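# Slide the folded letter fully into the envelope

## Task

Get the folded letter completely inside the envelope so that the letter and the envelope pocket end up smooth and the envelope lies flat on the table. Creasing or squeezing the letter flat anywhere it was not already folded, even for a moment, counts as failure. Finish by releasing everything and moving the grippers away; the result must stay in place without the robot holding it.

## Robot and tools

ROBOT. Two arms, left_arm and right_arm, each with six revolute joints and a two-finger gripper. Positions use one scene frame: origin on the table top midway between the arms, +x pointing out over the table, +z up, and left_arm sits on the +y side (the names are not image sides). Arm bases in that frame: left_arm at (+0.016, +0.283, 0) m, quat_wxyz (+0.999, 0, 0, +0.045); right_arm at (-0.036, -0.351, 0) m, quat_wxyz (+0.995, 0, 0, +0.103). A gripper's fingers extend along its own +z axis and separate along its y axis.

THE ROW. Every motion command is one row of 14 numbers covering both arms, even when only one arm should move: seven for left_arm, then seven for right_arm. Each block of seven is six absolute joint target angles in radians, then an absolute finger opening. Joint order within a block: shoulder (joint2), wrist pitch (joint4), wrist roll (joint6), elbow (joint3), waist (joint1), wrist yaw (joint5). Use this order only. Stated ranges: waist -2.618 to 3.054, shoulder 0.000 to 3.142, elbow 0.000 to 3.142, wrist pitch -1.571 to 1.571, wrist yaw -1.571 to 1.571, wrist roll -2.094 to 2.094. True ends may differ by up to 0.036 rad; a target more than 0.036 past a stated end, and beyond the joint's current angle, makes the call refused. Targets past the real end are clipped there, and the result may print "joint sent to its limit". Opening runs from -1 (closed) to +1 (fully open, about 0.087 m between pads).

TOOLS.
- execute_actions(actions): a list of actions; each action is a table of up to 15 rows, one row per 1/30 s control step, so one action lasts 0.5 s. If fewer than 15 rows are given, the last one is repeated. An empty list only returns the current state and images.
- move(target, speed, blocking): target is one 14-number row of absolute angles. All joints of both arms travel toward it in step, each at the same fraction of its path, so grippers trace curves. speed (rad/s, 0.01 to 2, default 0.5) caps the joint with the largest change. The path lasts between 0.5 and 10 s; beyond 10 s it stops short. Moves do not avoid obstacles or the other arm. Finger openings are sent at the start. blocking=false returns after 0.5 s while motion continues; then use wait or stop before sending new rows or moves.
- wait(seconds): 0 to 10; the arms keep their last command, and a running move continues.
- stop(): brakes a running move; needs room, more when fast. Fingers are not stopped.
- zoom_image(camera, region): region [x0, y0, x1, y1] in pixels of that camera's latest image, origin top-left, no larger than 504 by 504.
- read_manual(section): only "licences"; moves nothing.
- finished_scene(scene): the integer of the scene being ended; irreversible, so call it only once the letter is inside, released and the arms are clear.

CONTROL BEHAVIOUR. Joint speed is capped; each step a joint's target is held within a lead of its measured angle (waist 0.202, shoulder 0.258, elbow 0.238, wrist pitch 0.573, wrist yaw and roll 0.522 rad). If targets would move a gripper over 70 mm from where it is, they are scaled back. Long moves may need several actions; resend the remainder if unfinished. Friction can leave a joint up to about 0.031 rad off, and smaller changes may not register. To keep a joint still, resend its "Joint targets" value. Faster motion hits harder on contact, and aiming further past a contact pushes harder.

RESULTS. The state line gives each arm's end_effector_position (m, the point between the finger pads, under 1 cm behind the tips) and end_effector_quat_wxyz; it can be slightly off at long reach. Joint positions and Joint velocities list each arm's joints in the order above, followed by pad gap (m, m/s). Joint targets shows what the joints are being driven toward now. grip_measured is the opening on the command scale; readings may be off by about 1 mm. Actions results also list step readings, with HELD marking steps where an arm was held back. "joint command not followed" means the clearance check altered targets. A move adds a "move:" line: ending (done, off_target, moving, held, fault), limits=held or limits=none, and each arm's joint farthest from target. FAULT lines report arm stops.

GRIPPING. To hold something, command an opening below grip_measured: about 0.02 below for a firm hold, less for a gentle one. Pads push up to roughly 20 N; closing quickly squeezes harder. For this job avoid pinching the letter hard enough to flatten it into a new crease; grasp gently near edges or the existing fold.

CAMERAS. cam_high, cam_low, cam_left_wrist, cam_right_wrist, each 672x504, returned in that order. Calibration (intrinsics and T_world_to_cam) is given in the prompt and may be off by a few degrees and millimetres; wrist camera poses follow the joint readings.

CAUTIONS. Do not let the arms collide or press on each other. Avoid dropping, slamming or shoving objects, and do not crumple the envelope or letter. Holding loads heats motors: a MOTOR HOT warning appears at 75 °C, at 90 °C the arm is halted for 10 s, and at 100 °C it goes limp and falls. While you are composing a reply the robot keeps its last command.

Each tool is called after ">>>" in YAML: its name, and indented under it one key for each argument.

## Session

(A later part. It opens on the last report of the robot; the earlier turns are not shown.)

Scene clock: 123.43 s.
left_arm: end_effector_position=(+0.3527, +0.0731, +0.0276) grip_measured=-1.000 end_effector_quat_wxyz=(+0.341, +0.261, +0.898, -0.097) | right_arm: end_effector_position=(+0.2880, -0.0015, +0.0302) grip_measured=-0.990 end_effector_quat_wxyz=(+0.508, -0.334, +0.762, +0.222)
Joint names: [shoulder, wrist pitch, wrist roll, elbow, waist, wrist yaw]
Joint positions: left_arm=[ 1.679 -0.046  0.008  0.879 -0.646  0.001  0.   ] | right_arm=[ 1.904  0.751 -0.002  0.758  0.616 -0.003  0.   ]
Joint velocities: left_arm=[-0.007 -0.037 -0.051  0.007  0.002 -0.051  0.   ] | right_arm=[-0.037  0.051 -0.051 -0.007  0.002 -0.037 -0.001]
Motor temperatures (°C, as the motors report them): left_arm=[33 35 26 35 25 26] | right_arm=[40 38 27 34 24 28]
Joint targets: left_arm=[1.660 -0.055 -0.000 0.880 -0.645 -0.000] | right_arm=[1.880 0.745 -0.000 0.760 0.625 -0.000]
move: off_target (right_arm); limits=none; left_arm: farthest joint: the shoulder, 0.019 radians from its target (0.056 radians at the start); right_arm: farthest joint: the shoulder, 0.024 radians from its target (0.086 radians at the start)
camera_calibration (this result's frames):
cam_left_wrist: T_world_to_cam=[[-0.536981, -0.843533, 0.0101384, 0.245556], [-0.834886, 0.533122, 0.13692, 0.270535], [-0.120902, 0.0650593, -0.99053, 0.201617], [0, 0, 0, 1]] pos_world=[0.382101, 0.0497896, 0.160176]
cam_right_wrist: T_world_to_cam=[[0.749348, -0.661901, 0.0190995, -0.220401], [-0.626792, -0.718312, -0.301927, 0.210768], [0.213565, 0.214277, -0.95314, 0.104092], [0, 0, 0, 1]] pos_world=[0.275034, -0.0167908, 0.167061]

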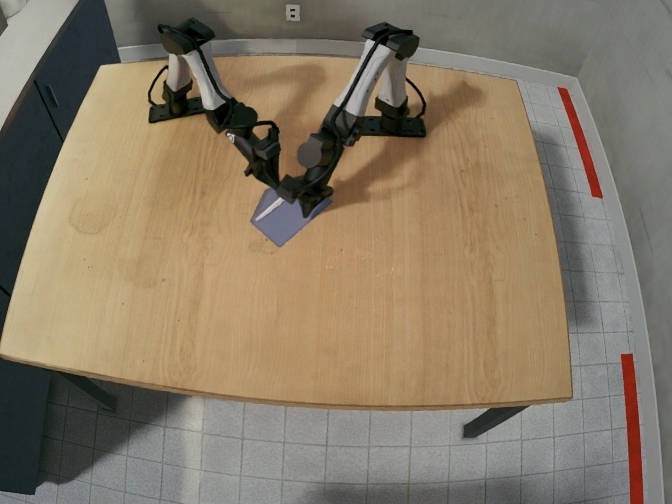

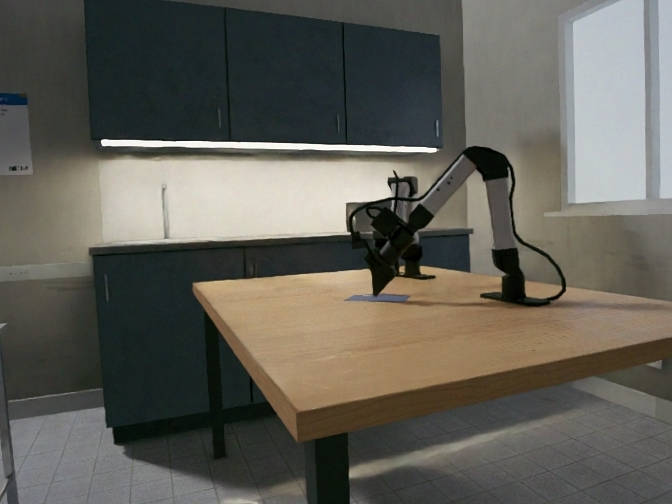

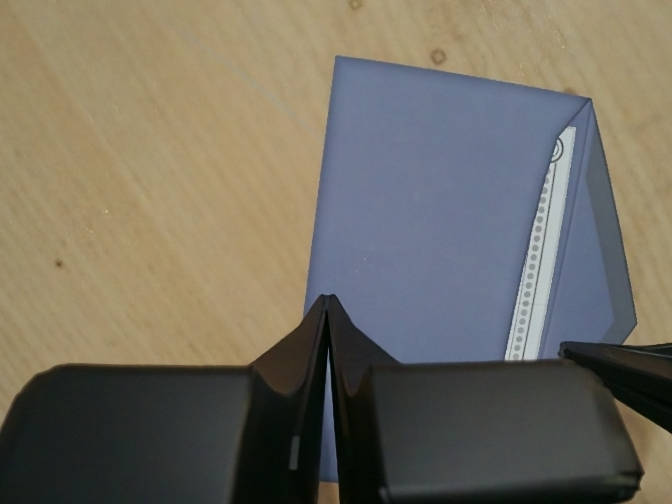

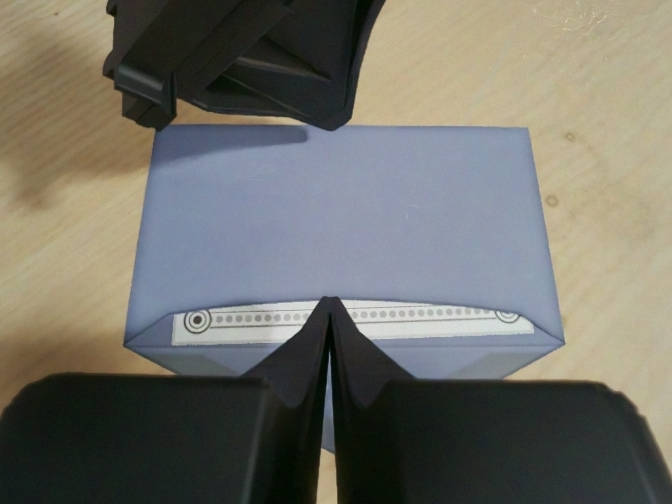

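Marginal at left; one push there.

>>> move:
  target: [1.76,-0.055,0,0.88,-0.645,0,-1, 1.86,0.745,0,0.70,0.70,0,-1]
  speed: 0.1

>>> move:
  target: [1.76,-0.055,0,0.88,-0.645,0,-1, 1.965,0.745,0,0.72,0.70,0,-1]
  speed: 0.06

>>> move:
  target: [1.76,-0.055,0,0.88,-0.645,0,-1, 2.0,0.745,0,0.775,0.70,0,-1]
  speed: 0.02

>>> move:
  target: [1.62,-0.055,0,0.88,-0.645,0,-1, 1.86,0.745,0,0.75,0.70,0,-1]
  speed: 0.1

>>> move:
  target: [1.3,0,0,0.9,0,0,1, 1.4,0.3,0,0.8,0.1,0,1]

Scene clock: 124.73 s.
left_arm: end_effector_position=(+0.3499, +0.0749, +0.0139) grip_measured=-1.000 end_effector_quat_wxyz=(+0.325, +0.263, +0.904, -0.092) | right_arm: end_effector_position=(+0.2532, +0.0123, +0.0237) grip_measured=-0.990 end_effector_quat_wxyz=(+0.491, -0.365, +0.755, +0.237)
Joint names: [shoulder, wrist pitch, wrist roll, elbow, waist, wrist yaw]
Joint positions: left_arm=[ 1.716 -0.046  0.008  0.879 -0.646  0.001  0.   ] | right_arm=[ 1.884  0.747 -0.002  0.719  0.691 -0.003  0.   ]
Joint velocities: left_arm=[ 0.002 -0.007 -0.022 -0.032 -0.002 -0.095  0.   ] | right_arm=[-0.002  0.007  0.022 -0.002 -0.007  0.037  0.001]
Motor temperatures (°C, as the motors report them): left_arm=[33 35 26 35 25 26] | right_arm=[41 38 27 34 24 28]
Joint targets: left_arm=[1.760 -0.055 0.000 0.880 -0.645 0.000] | right_arm=[1.860 0.745 -0.000 0.700 0.700 0.000]
move: off_target (left_arm, right_arm); limits=none; left_arm: farthest joint: the shoulder, 0.044 radians from its target (0.081 radians at the start); right_arm: farthest joint: the shoulder, 0.024 radians from its target (0.044 radians at the start)
camera_calibration (this result's frames):
cam_left_wrist: T_world_to_cam=[[-0.536664, -0.843731, 0.0104843, 0.245562], [-0.830123, 0.530155, 0.172719, 0.267183], [-0.151287, 0.0839889, -0.984915, 0.19675], [0, 0, 0, 1]] pos_world=[0.383344, 0.0490149, 0.145059]
cam_right_wrist: T_world_to_cam=[[0.79721, -0.603419, 0.0184994, -0.197934], [-0.575444, -0.768802, -0.278942, 0.183981], [0.182541, 0.21173, -0.96013, 0.110426], [0, 0, 0, 1]] pos_world=[0.243509, -0.0013724, 0.161005]

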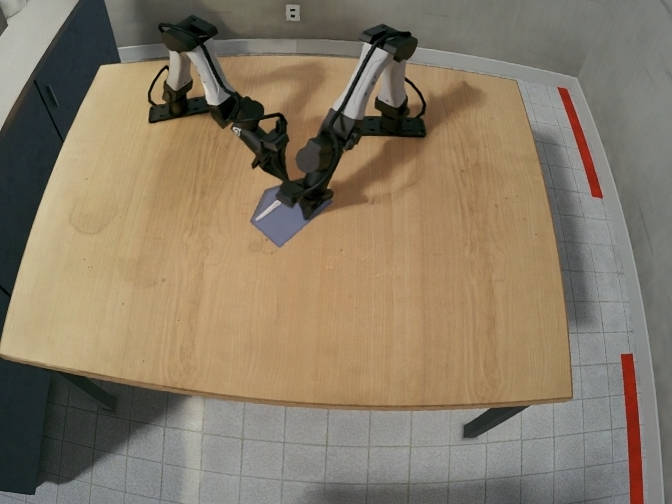

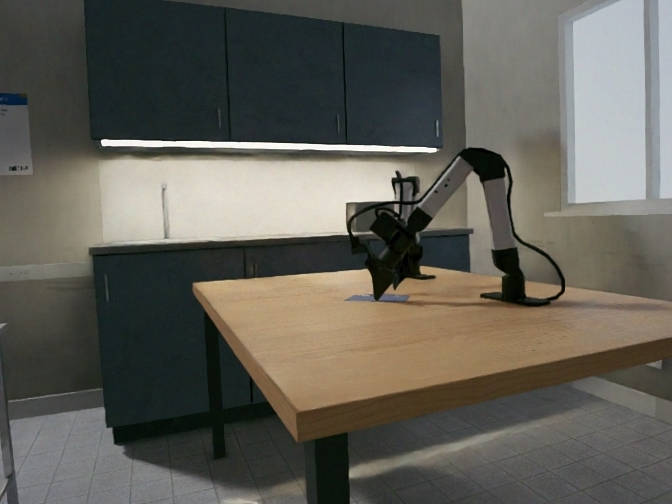

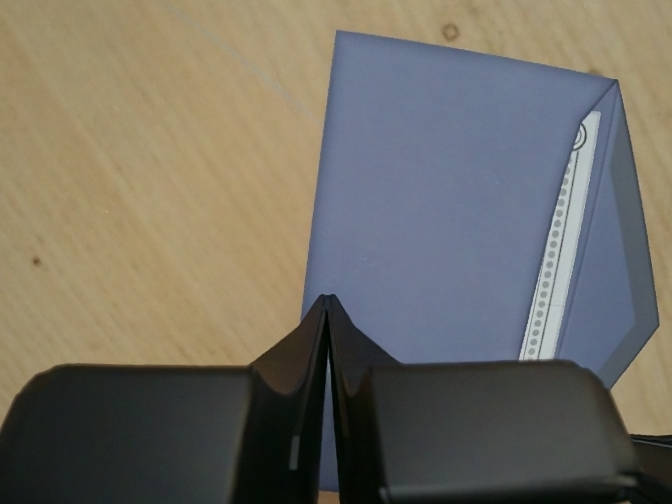

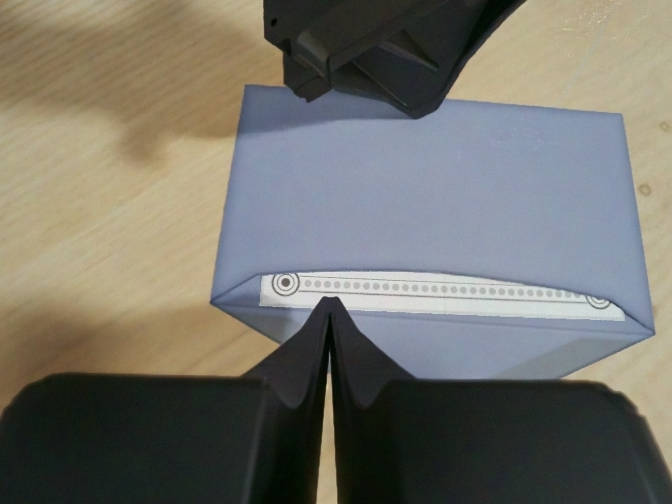

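Scene clock: 126.43 s.
left_arm: end_effector_position=(+0.3500, +0.0748, +0.0140) grip_measured=-1.000 end_effector_quat_wxyz=(+0.325, +0.263, +0.904, -0.092) | right_arm: end_effector_position=(+0.2514, +0.0100, +0.0050) grip_measured=-0.990 end_effector_quat_wxyz=(+0.477, -0.370, +0.763, +0.230)
Joint names: [shoulder, wrist pitch, wrist roll, elbow, waist, wrist yaw]
Joint positions: left_arm=[ 1.716 -0.045  0.008  0.879 -0.646  0.001  0.   ] | right_arm=[ 1.933  0.76  -0.002  0.719  0.691 -0.003  0.   ]
Joint velocities: left_arm=[ 0.017 -0.081  0.022 -0.017 -0.002 -0.037  0.   ] | right_arm=[ 0.002  0.051  0.007 -0.012 -0.007  0.022  0.   ]
Motor temperatures (°C, as the motors report them): left_arm=[33 35 26 35 25 26] | right_arm=[41 38 27 34 24 28]
Joint targets: left_arm=[1.760 -0.055 0.000 0.880 -0.645 0.000] | right_arm=[1.965 0.745 0.000 0.720 0.700 0.000]
move: off_target (left_arm, right_arm); limits=none; left_arm: farthest joint: the shoulder, 0.044 radians from its target (0.044 radians at the start); right_arm: farthest joint: the shoulder, 0.032 radians from its target (0.081 radians at the start)
camera_calibration (this result's frames):
cam_left_wrist: T_world_to_cam=[[-0.536667, -0.843729, 0.0104807, 0.245563], [-0.830179, 0.530189, 0.172344, 0.267279], [-0.150968, 0.0837903, -0.984981, 0.196716], [0, 0, 0, 1]] pos_world=[0.383373, 0.0489971, 0.145124]
cam_right_wrist: T_world_to_cam=[[0.797605, -0.602923, 0.0176041, -0.197616], [-0.581177, -0.775993, -0.24509, 0.177342], [0.161431, 0.185254, -0.969341, 0.09893], [0, 0, 0, 1]] pos_world=[0.244716, 0.000141437, 0.14284]

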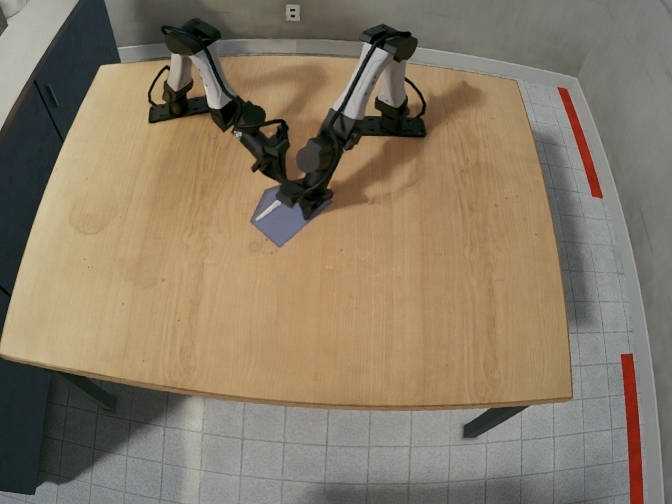

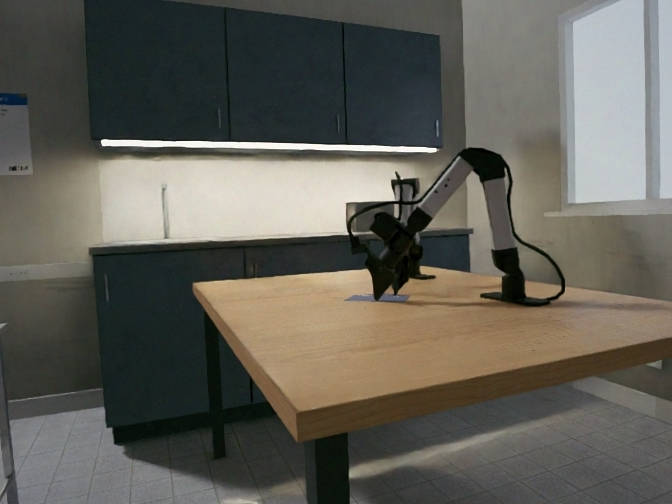

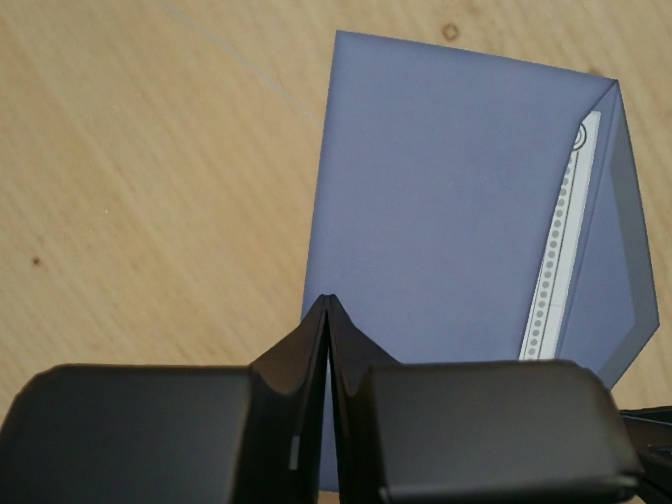

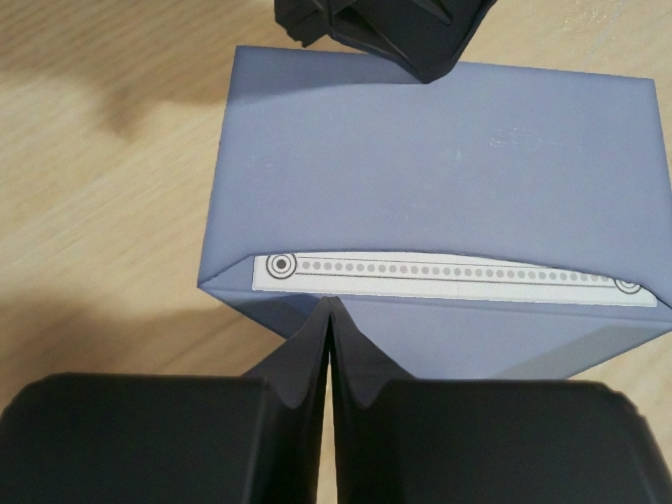

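Scene clock: 130.03 s.
left_arm: end_effector_position=(+0.3501, +0.0747, +0.0141) grip_measured=-1.000 end_effector_quat_wxyz=(+0.325, +0.263, +0.904, -0.092) | right_arm: end_effector_position=(+0.2583, +0.0187, +0.0051) grip_measured=-0.990 end_effector_quat_wxyz=(+0.481, -0.368, +0.761, +0.232)
Joint names: [shoulder, wrist pitch, wrist roll, elbow, waist, wrist yaw]
Joint positions: left_arm=[ 1.716 -0.045  0.008  0.879 -0.646  0.001  0.   ] | right_arm=[ 1.965  0.764 -0.002  0.758  0.691 -0.003  0.   ]
Joint velocities: left_arm=[-0.017  0.007 -0.022 -0.012  0.007 -0.051  0.   ] | right_arm=[-0.012  0.007 -0.022 -0.017  0.002 -0.051 -0.001]
Motor temperatures (°C, as the motors report them): left_arm=[33 35 26 35 25 26] | right_arm=[41 38 27 34 24 28]
Joint targets: left_arm=[1.760 -0.055 -0.000 0.880 -0.645 -0.000] | right_arm=[2.000 0.745 -0.000 0.775 0.700 -0.000]
move: off_target (left_arm, right_arm); limits=none; left_arm: farthest joint: the shoulder, 0.044 radians from its target (0.044 radians at the start); right_arm: farthest joint: the shoulder, 0.035 radians from its target (0.067 radians at the start)
camera_calibration (this result's frames):
cam_left_wrist: T_world_to_cam=[[-0.536674, -0.843725, 0.0104736, 0.245566], [-0.83029, 0.530259, 0.171592, 0.267472], [-0.15033, 0.0833929, -0.985112, 0.196648], [0, 0, 0, 1]] pos_world=[0.38343, 0.0489617, 0.145252]
cam_right_wrist: T_world_to_cam=[[0.797482, -0.603077, 0.0178887, -0.19787], [-0.57945, -0.773826, -0.255795, 0.187672], [0.168107, 0.193626, -0.966566, 0.0943792], [0, 0, 0, 1]] pos_world=[0.250679, 0.00762015, 0.142769]

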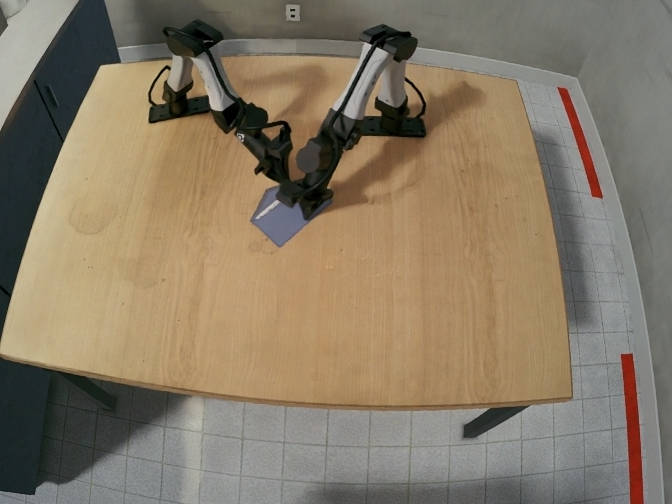

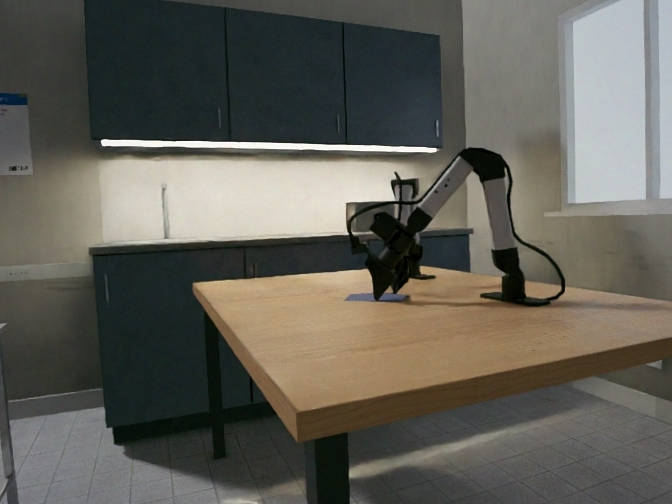

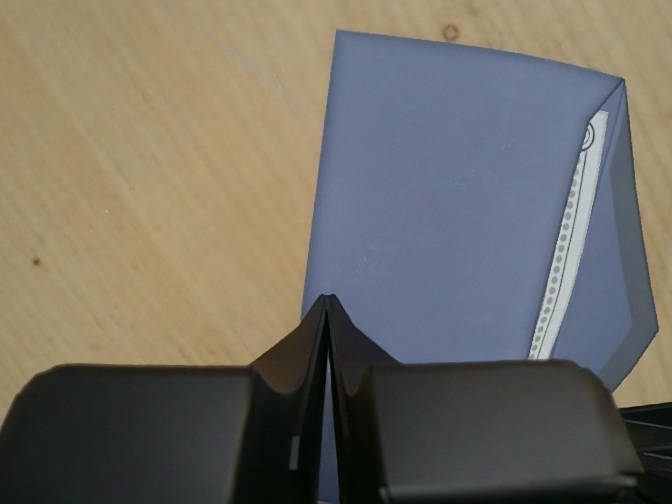

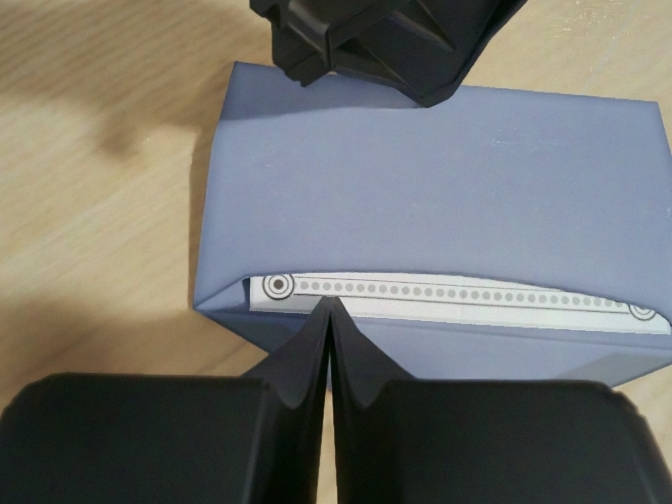

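Scene clock: 131.40 s.
left_arm: end_effector_position=(+0.3556, +0.0713, +0.0432) grip_measured=-1.000 end_effector_quat_wxyz=(+0.360, +0.259, +0.891, -0.102) | right_arm: end_effector_position=(+0.2618, +0.0231, +0.0393) grip_measured=-0.990 end_effector_quat_wxyz=(+0.507, -0.360, +0.744, +0.245)
Joint names: [shoulder, wrist pitch, wrist roll, elbow, waist, wrist yaw]
Joint positions: left_arm=[ 1.638 -0.045  0.008  0.879 -0.646  0.001  0.   ] | right_arm=[ 1.884  0.751 -0.002  0.758  0.691 -0.003  0.   ]
Joint velocities: left_arm=[-0.017  0.007  0.051  0.002  0.007 -0.007  0.   ] | right_arm=[-0.007 -0.066  0.007  0.012 -0.022 -0.037  0.002]
Motor temperatures (°C, as the motors report them): left_arm=[33 35 26 35 25 26] | right_arm=[41 38 27 34 24 28]
Joint targets: left_arm=[1.620 -0.055 -0.000 0.880 -0.645 -0.000] | right_arm=[1.860 0.745 0.000 0.750 0.700 0.000]
move: off_target (right_arm); limits=none; left_arm: farthest joint: the shoulder, 0.018 radians from its target (0.096 radians at the start); right_arm: farthest joint: the shoulder, 0.024 radians from its target (0.105 radians at the start)
camera_calibration (this result's frames):
cam_left_wrist: T_world_to_cam=[[-0.537332, -0.843315, 0.00972504, 0.245558], [-0.83899, 0.535679, 0.0956272, 0.274785], [-0.0858534, 0.0432243, -0.99537, 0.206777], [0, 0, 0, 1]] pos_world=[0.38024, 0.0509488, 0.177155]
cam_right_wrist: T_world_to_cam=[[0.796689, -0.604072, 0.0195864, -0.198462], [-0.567241, -0.758515, -0.320768, 0.200822], [0.208624, 0.244442, -0.946955, 0.113514], [0, 0, 0, 1]] pos_world=[0.248346, 0.00469376, 0.175797]

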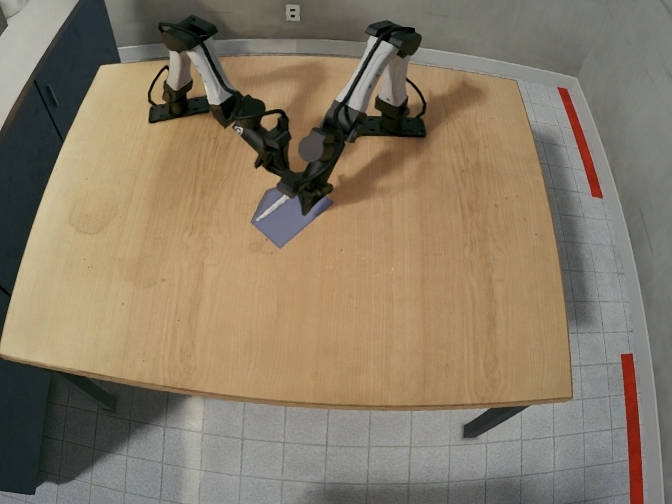

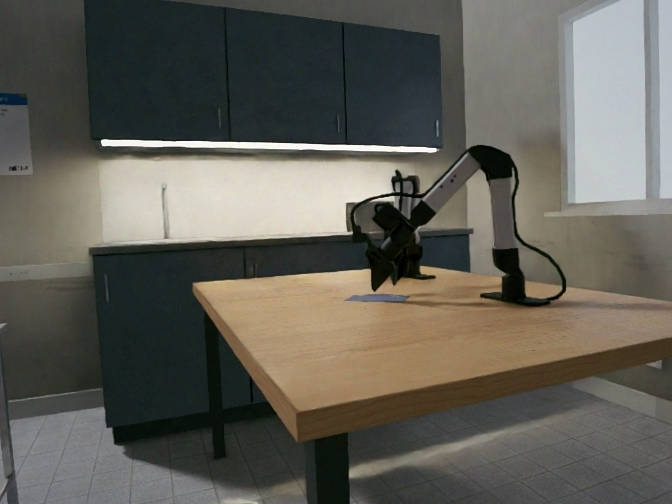

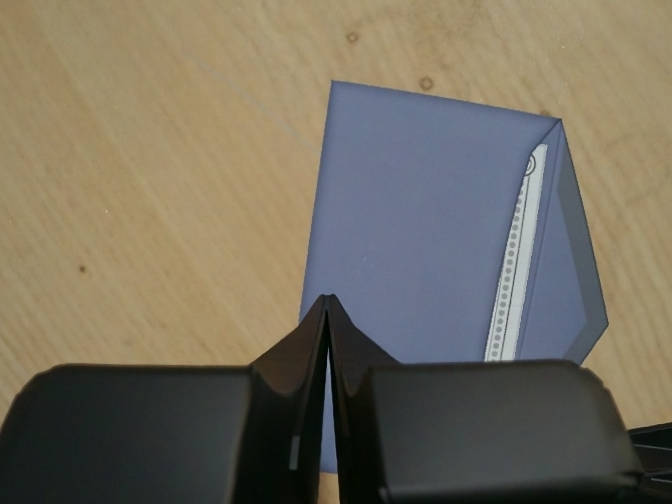

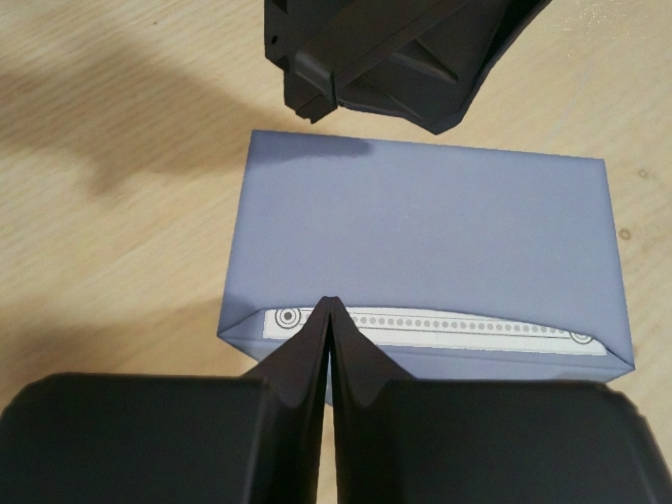

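Scene clock: 133.43 s.
left_arm: end_effector_position=(+0.4222, +0.3166, +0.1747) grip_measured=+0.994 end_effector_quat_wxyz=(+0.532, -0.032, +0.846, +0.024) | right_arm: end_effector_position=(+0.3778, -0.2167, +0.1560) grip_measured=+1.000 end_effector_quat_wxyz=(+0.573, -0.129, +0.804, +0.091)
Joint names: [shoulder, wrist pitch, wrist roll, elbow, waist, wrist yaw]
Joint positions: left_arm=[ 1.314 -0.012  0.008  0.879 -0.006  0.001  0.087] | right_arm=[ 1.419  0.305 -0.002  0.781  0.106 -0.003  0.087]
Joint velocities: left_arm=[ 0.007 -0.007  0.007  0.002  0.002 -0.037  0.001] | right_arm=[-0.007 -0.051 -0.007 -0.007 -0.002 -0.007  0.   ]
Motor temperatures (°C, as the motors report them): left_arm=[33 36 26 35 25 26] | right_arm=[41 39 27 34 24 28]
Joint targets: left_arm=[1.300 0.000 -0.000 0.900 0.000 -0.000] | right_arm=[1.400 0.300 -0.000 0.800 0.100 -0.000]
move: off_target (left_arm); limits=none; left_arm: farthest joint: the elbow, 0.021 radians from its target (0.021 radians at the start); right_arm: farthest joint: the shoulder, 0.019 radians from its target (0.484 radians at the start)
camera_calibration (this result's frames):
cam_left_wrist: T_world_to_cam=[[0.0706657, -0.997482, 0.00607922, 0.279661], [-0.963338, -0.0698256, -0.259045, 0.492848], [0.258817, 0.0124493, -0.965846, 0.191919], [0, 0, 0, 1]] pos_world=[0.405345, 0.310981, 0.311334]
cam_right_wrist: T_world_to_cam=[[0.329999, -0.943759, 0.0204755, -0.335475], [-0.877998, -0.314827, -0.36056, 0.341989], [0.346728, 0.101007, -0.932511, 0.17285], [0, 0, 0, 1]] pos_world=[0.35104, -0.2264, 0.291361]

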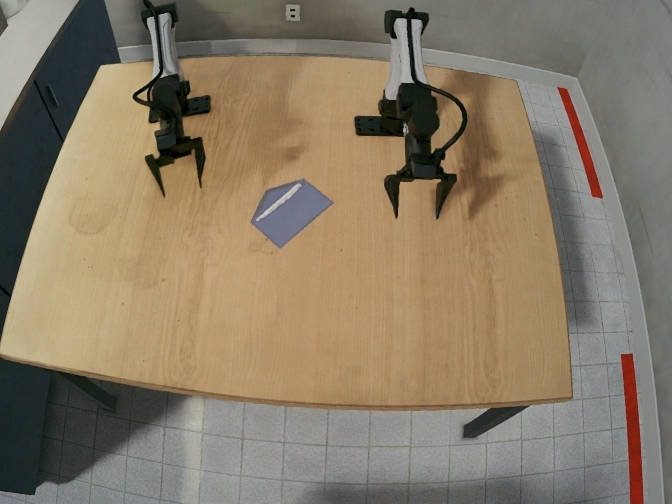

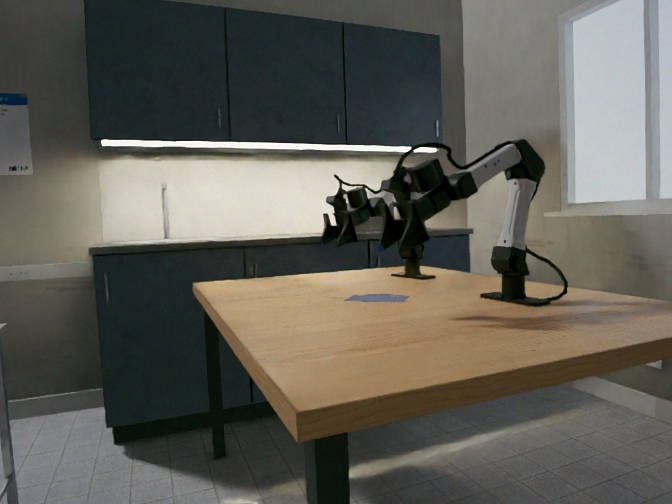

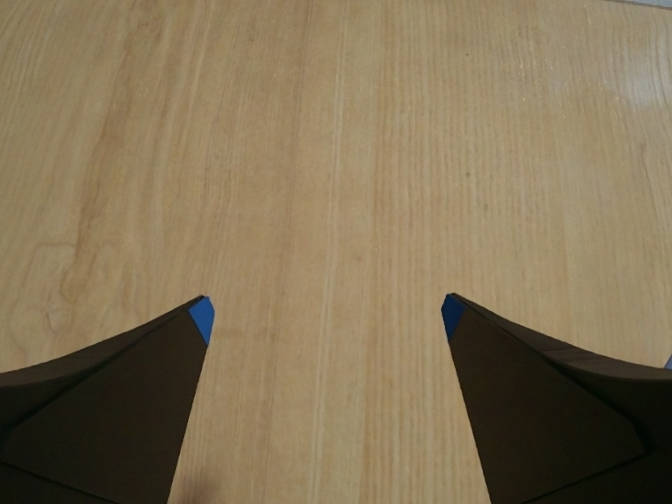

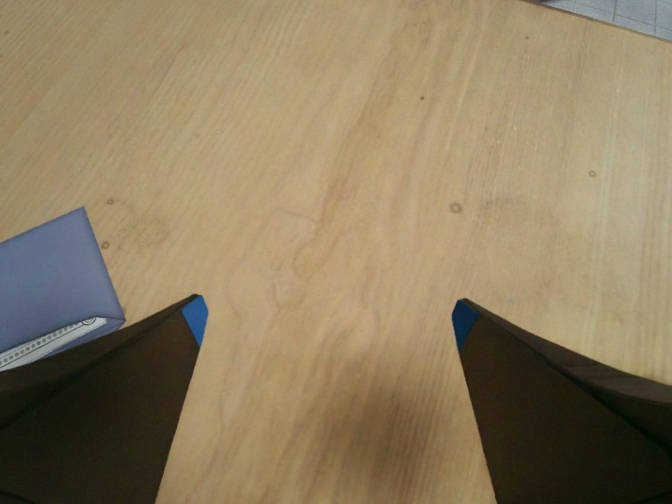

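>>> finished_scene:
  scene: 2

The scene is finished: the task was done.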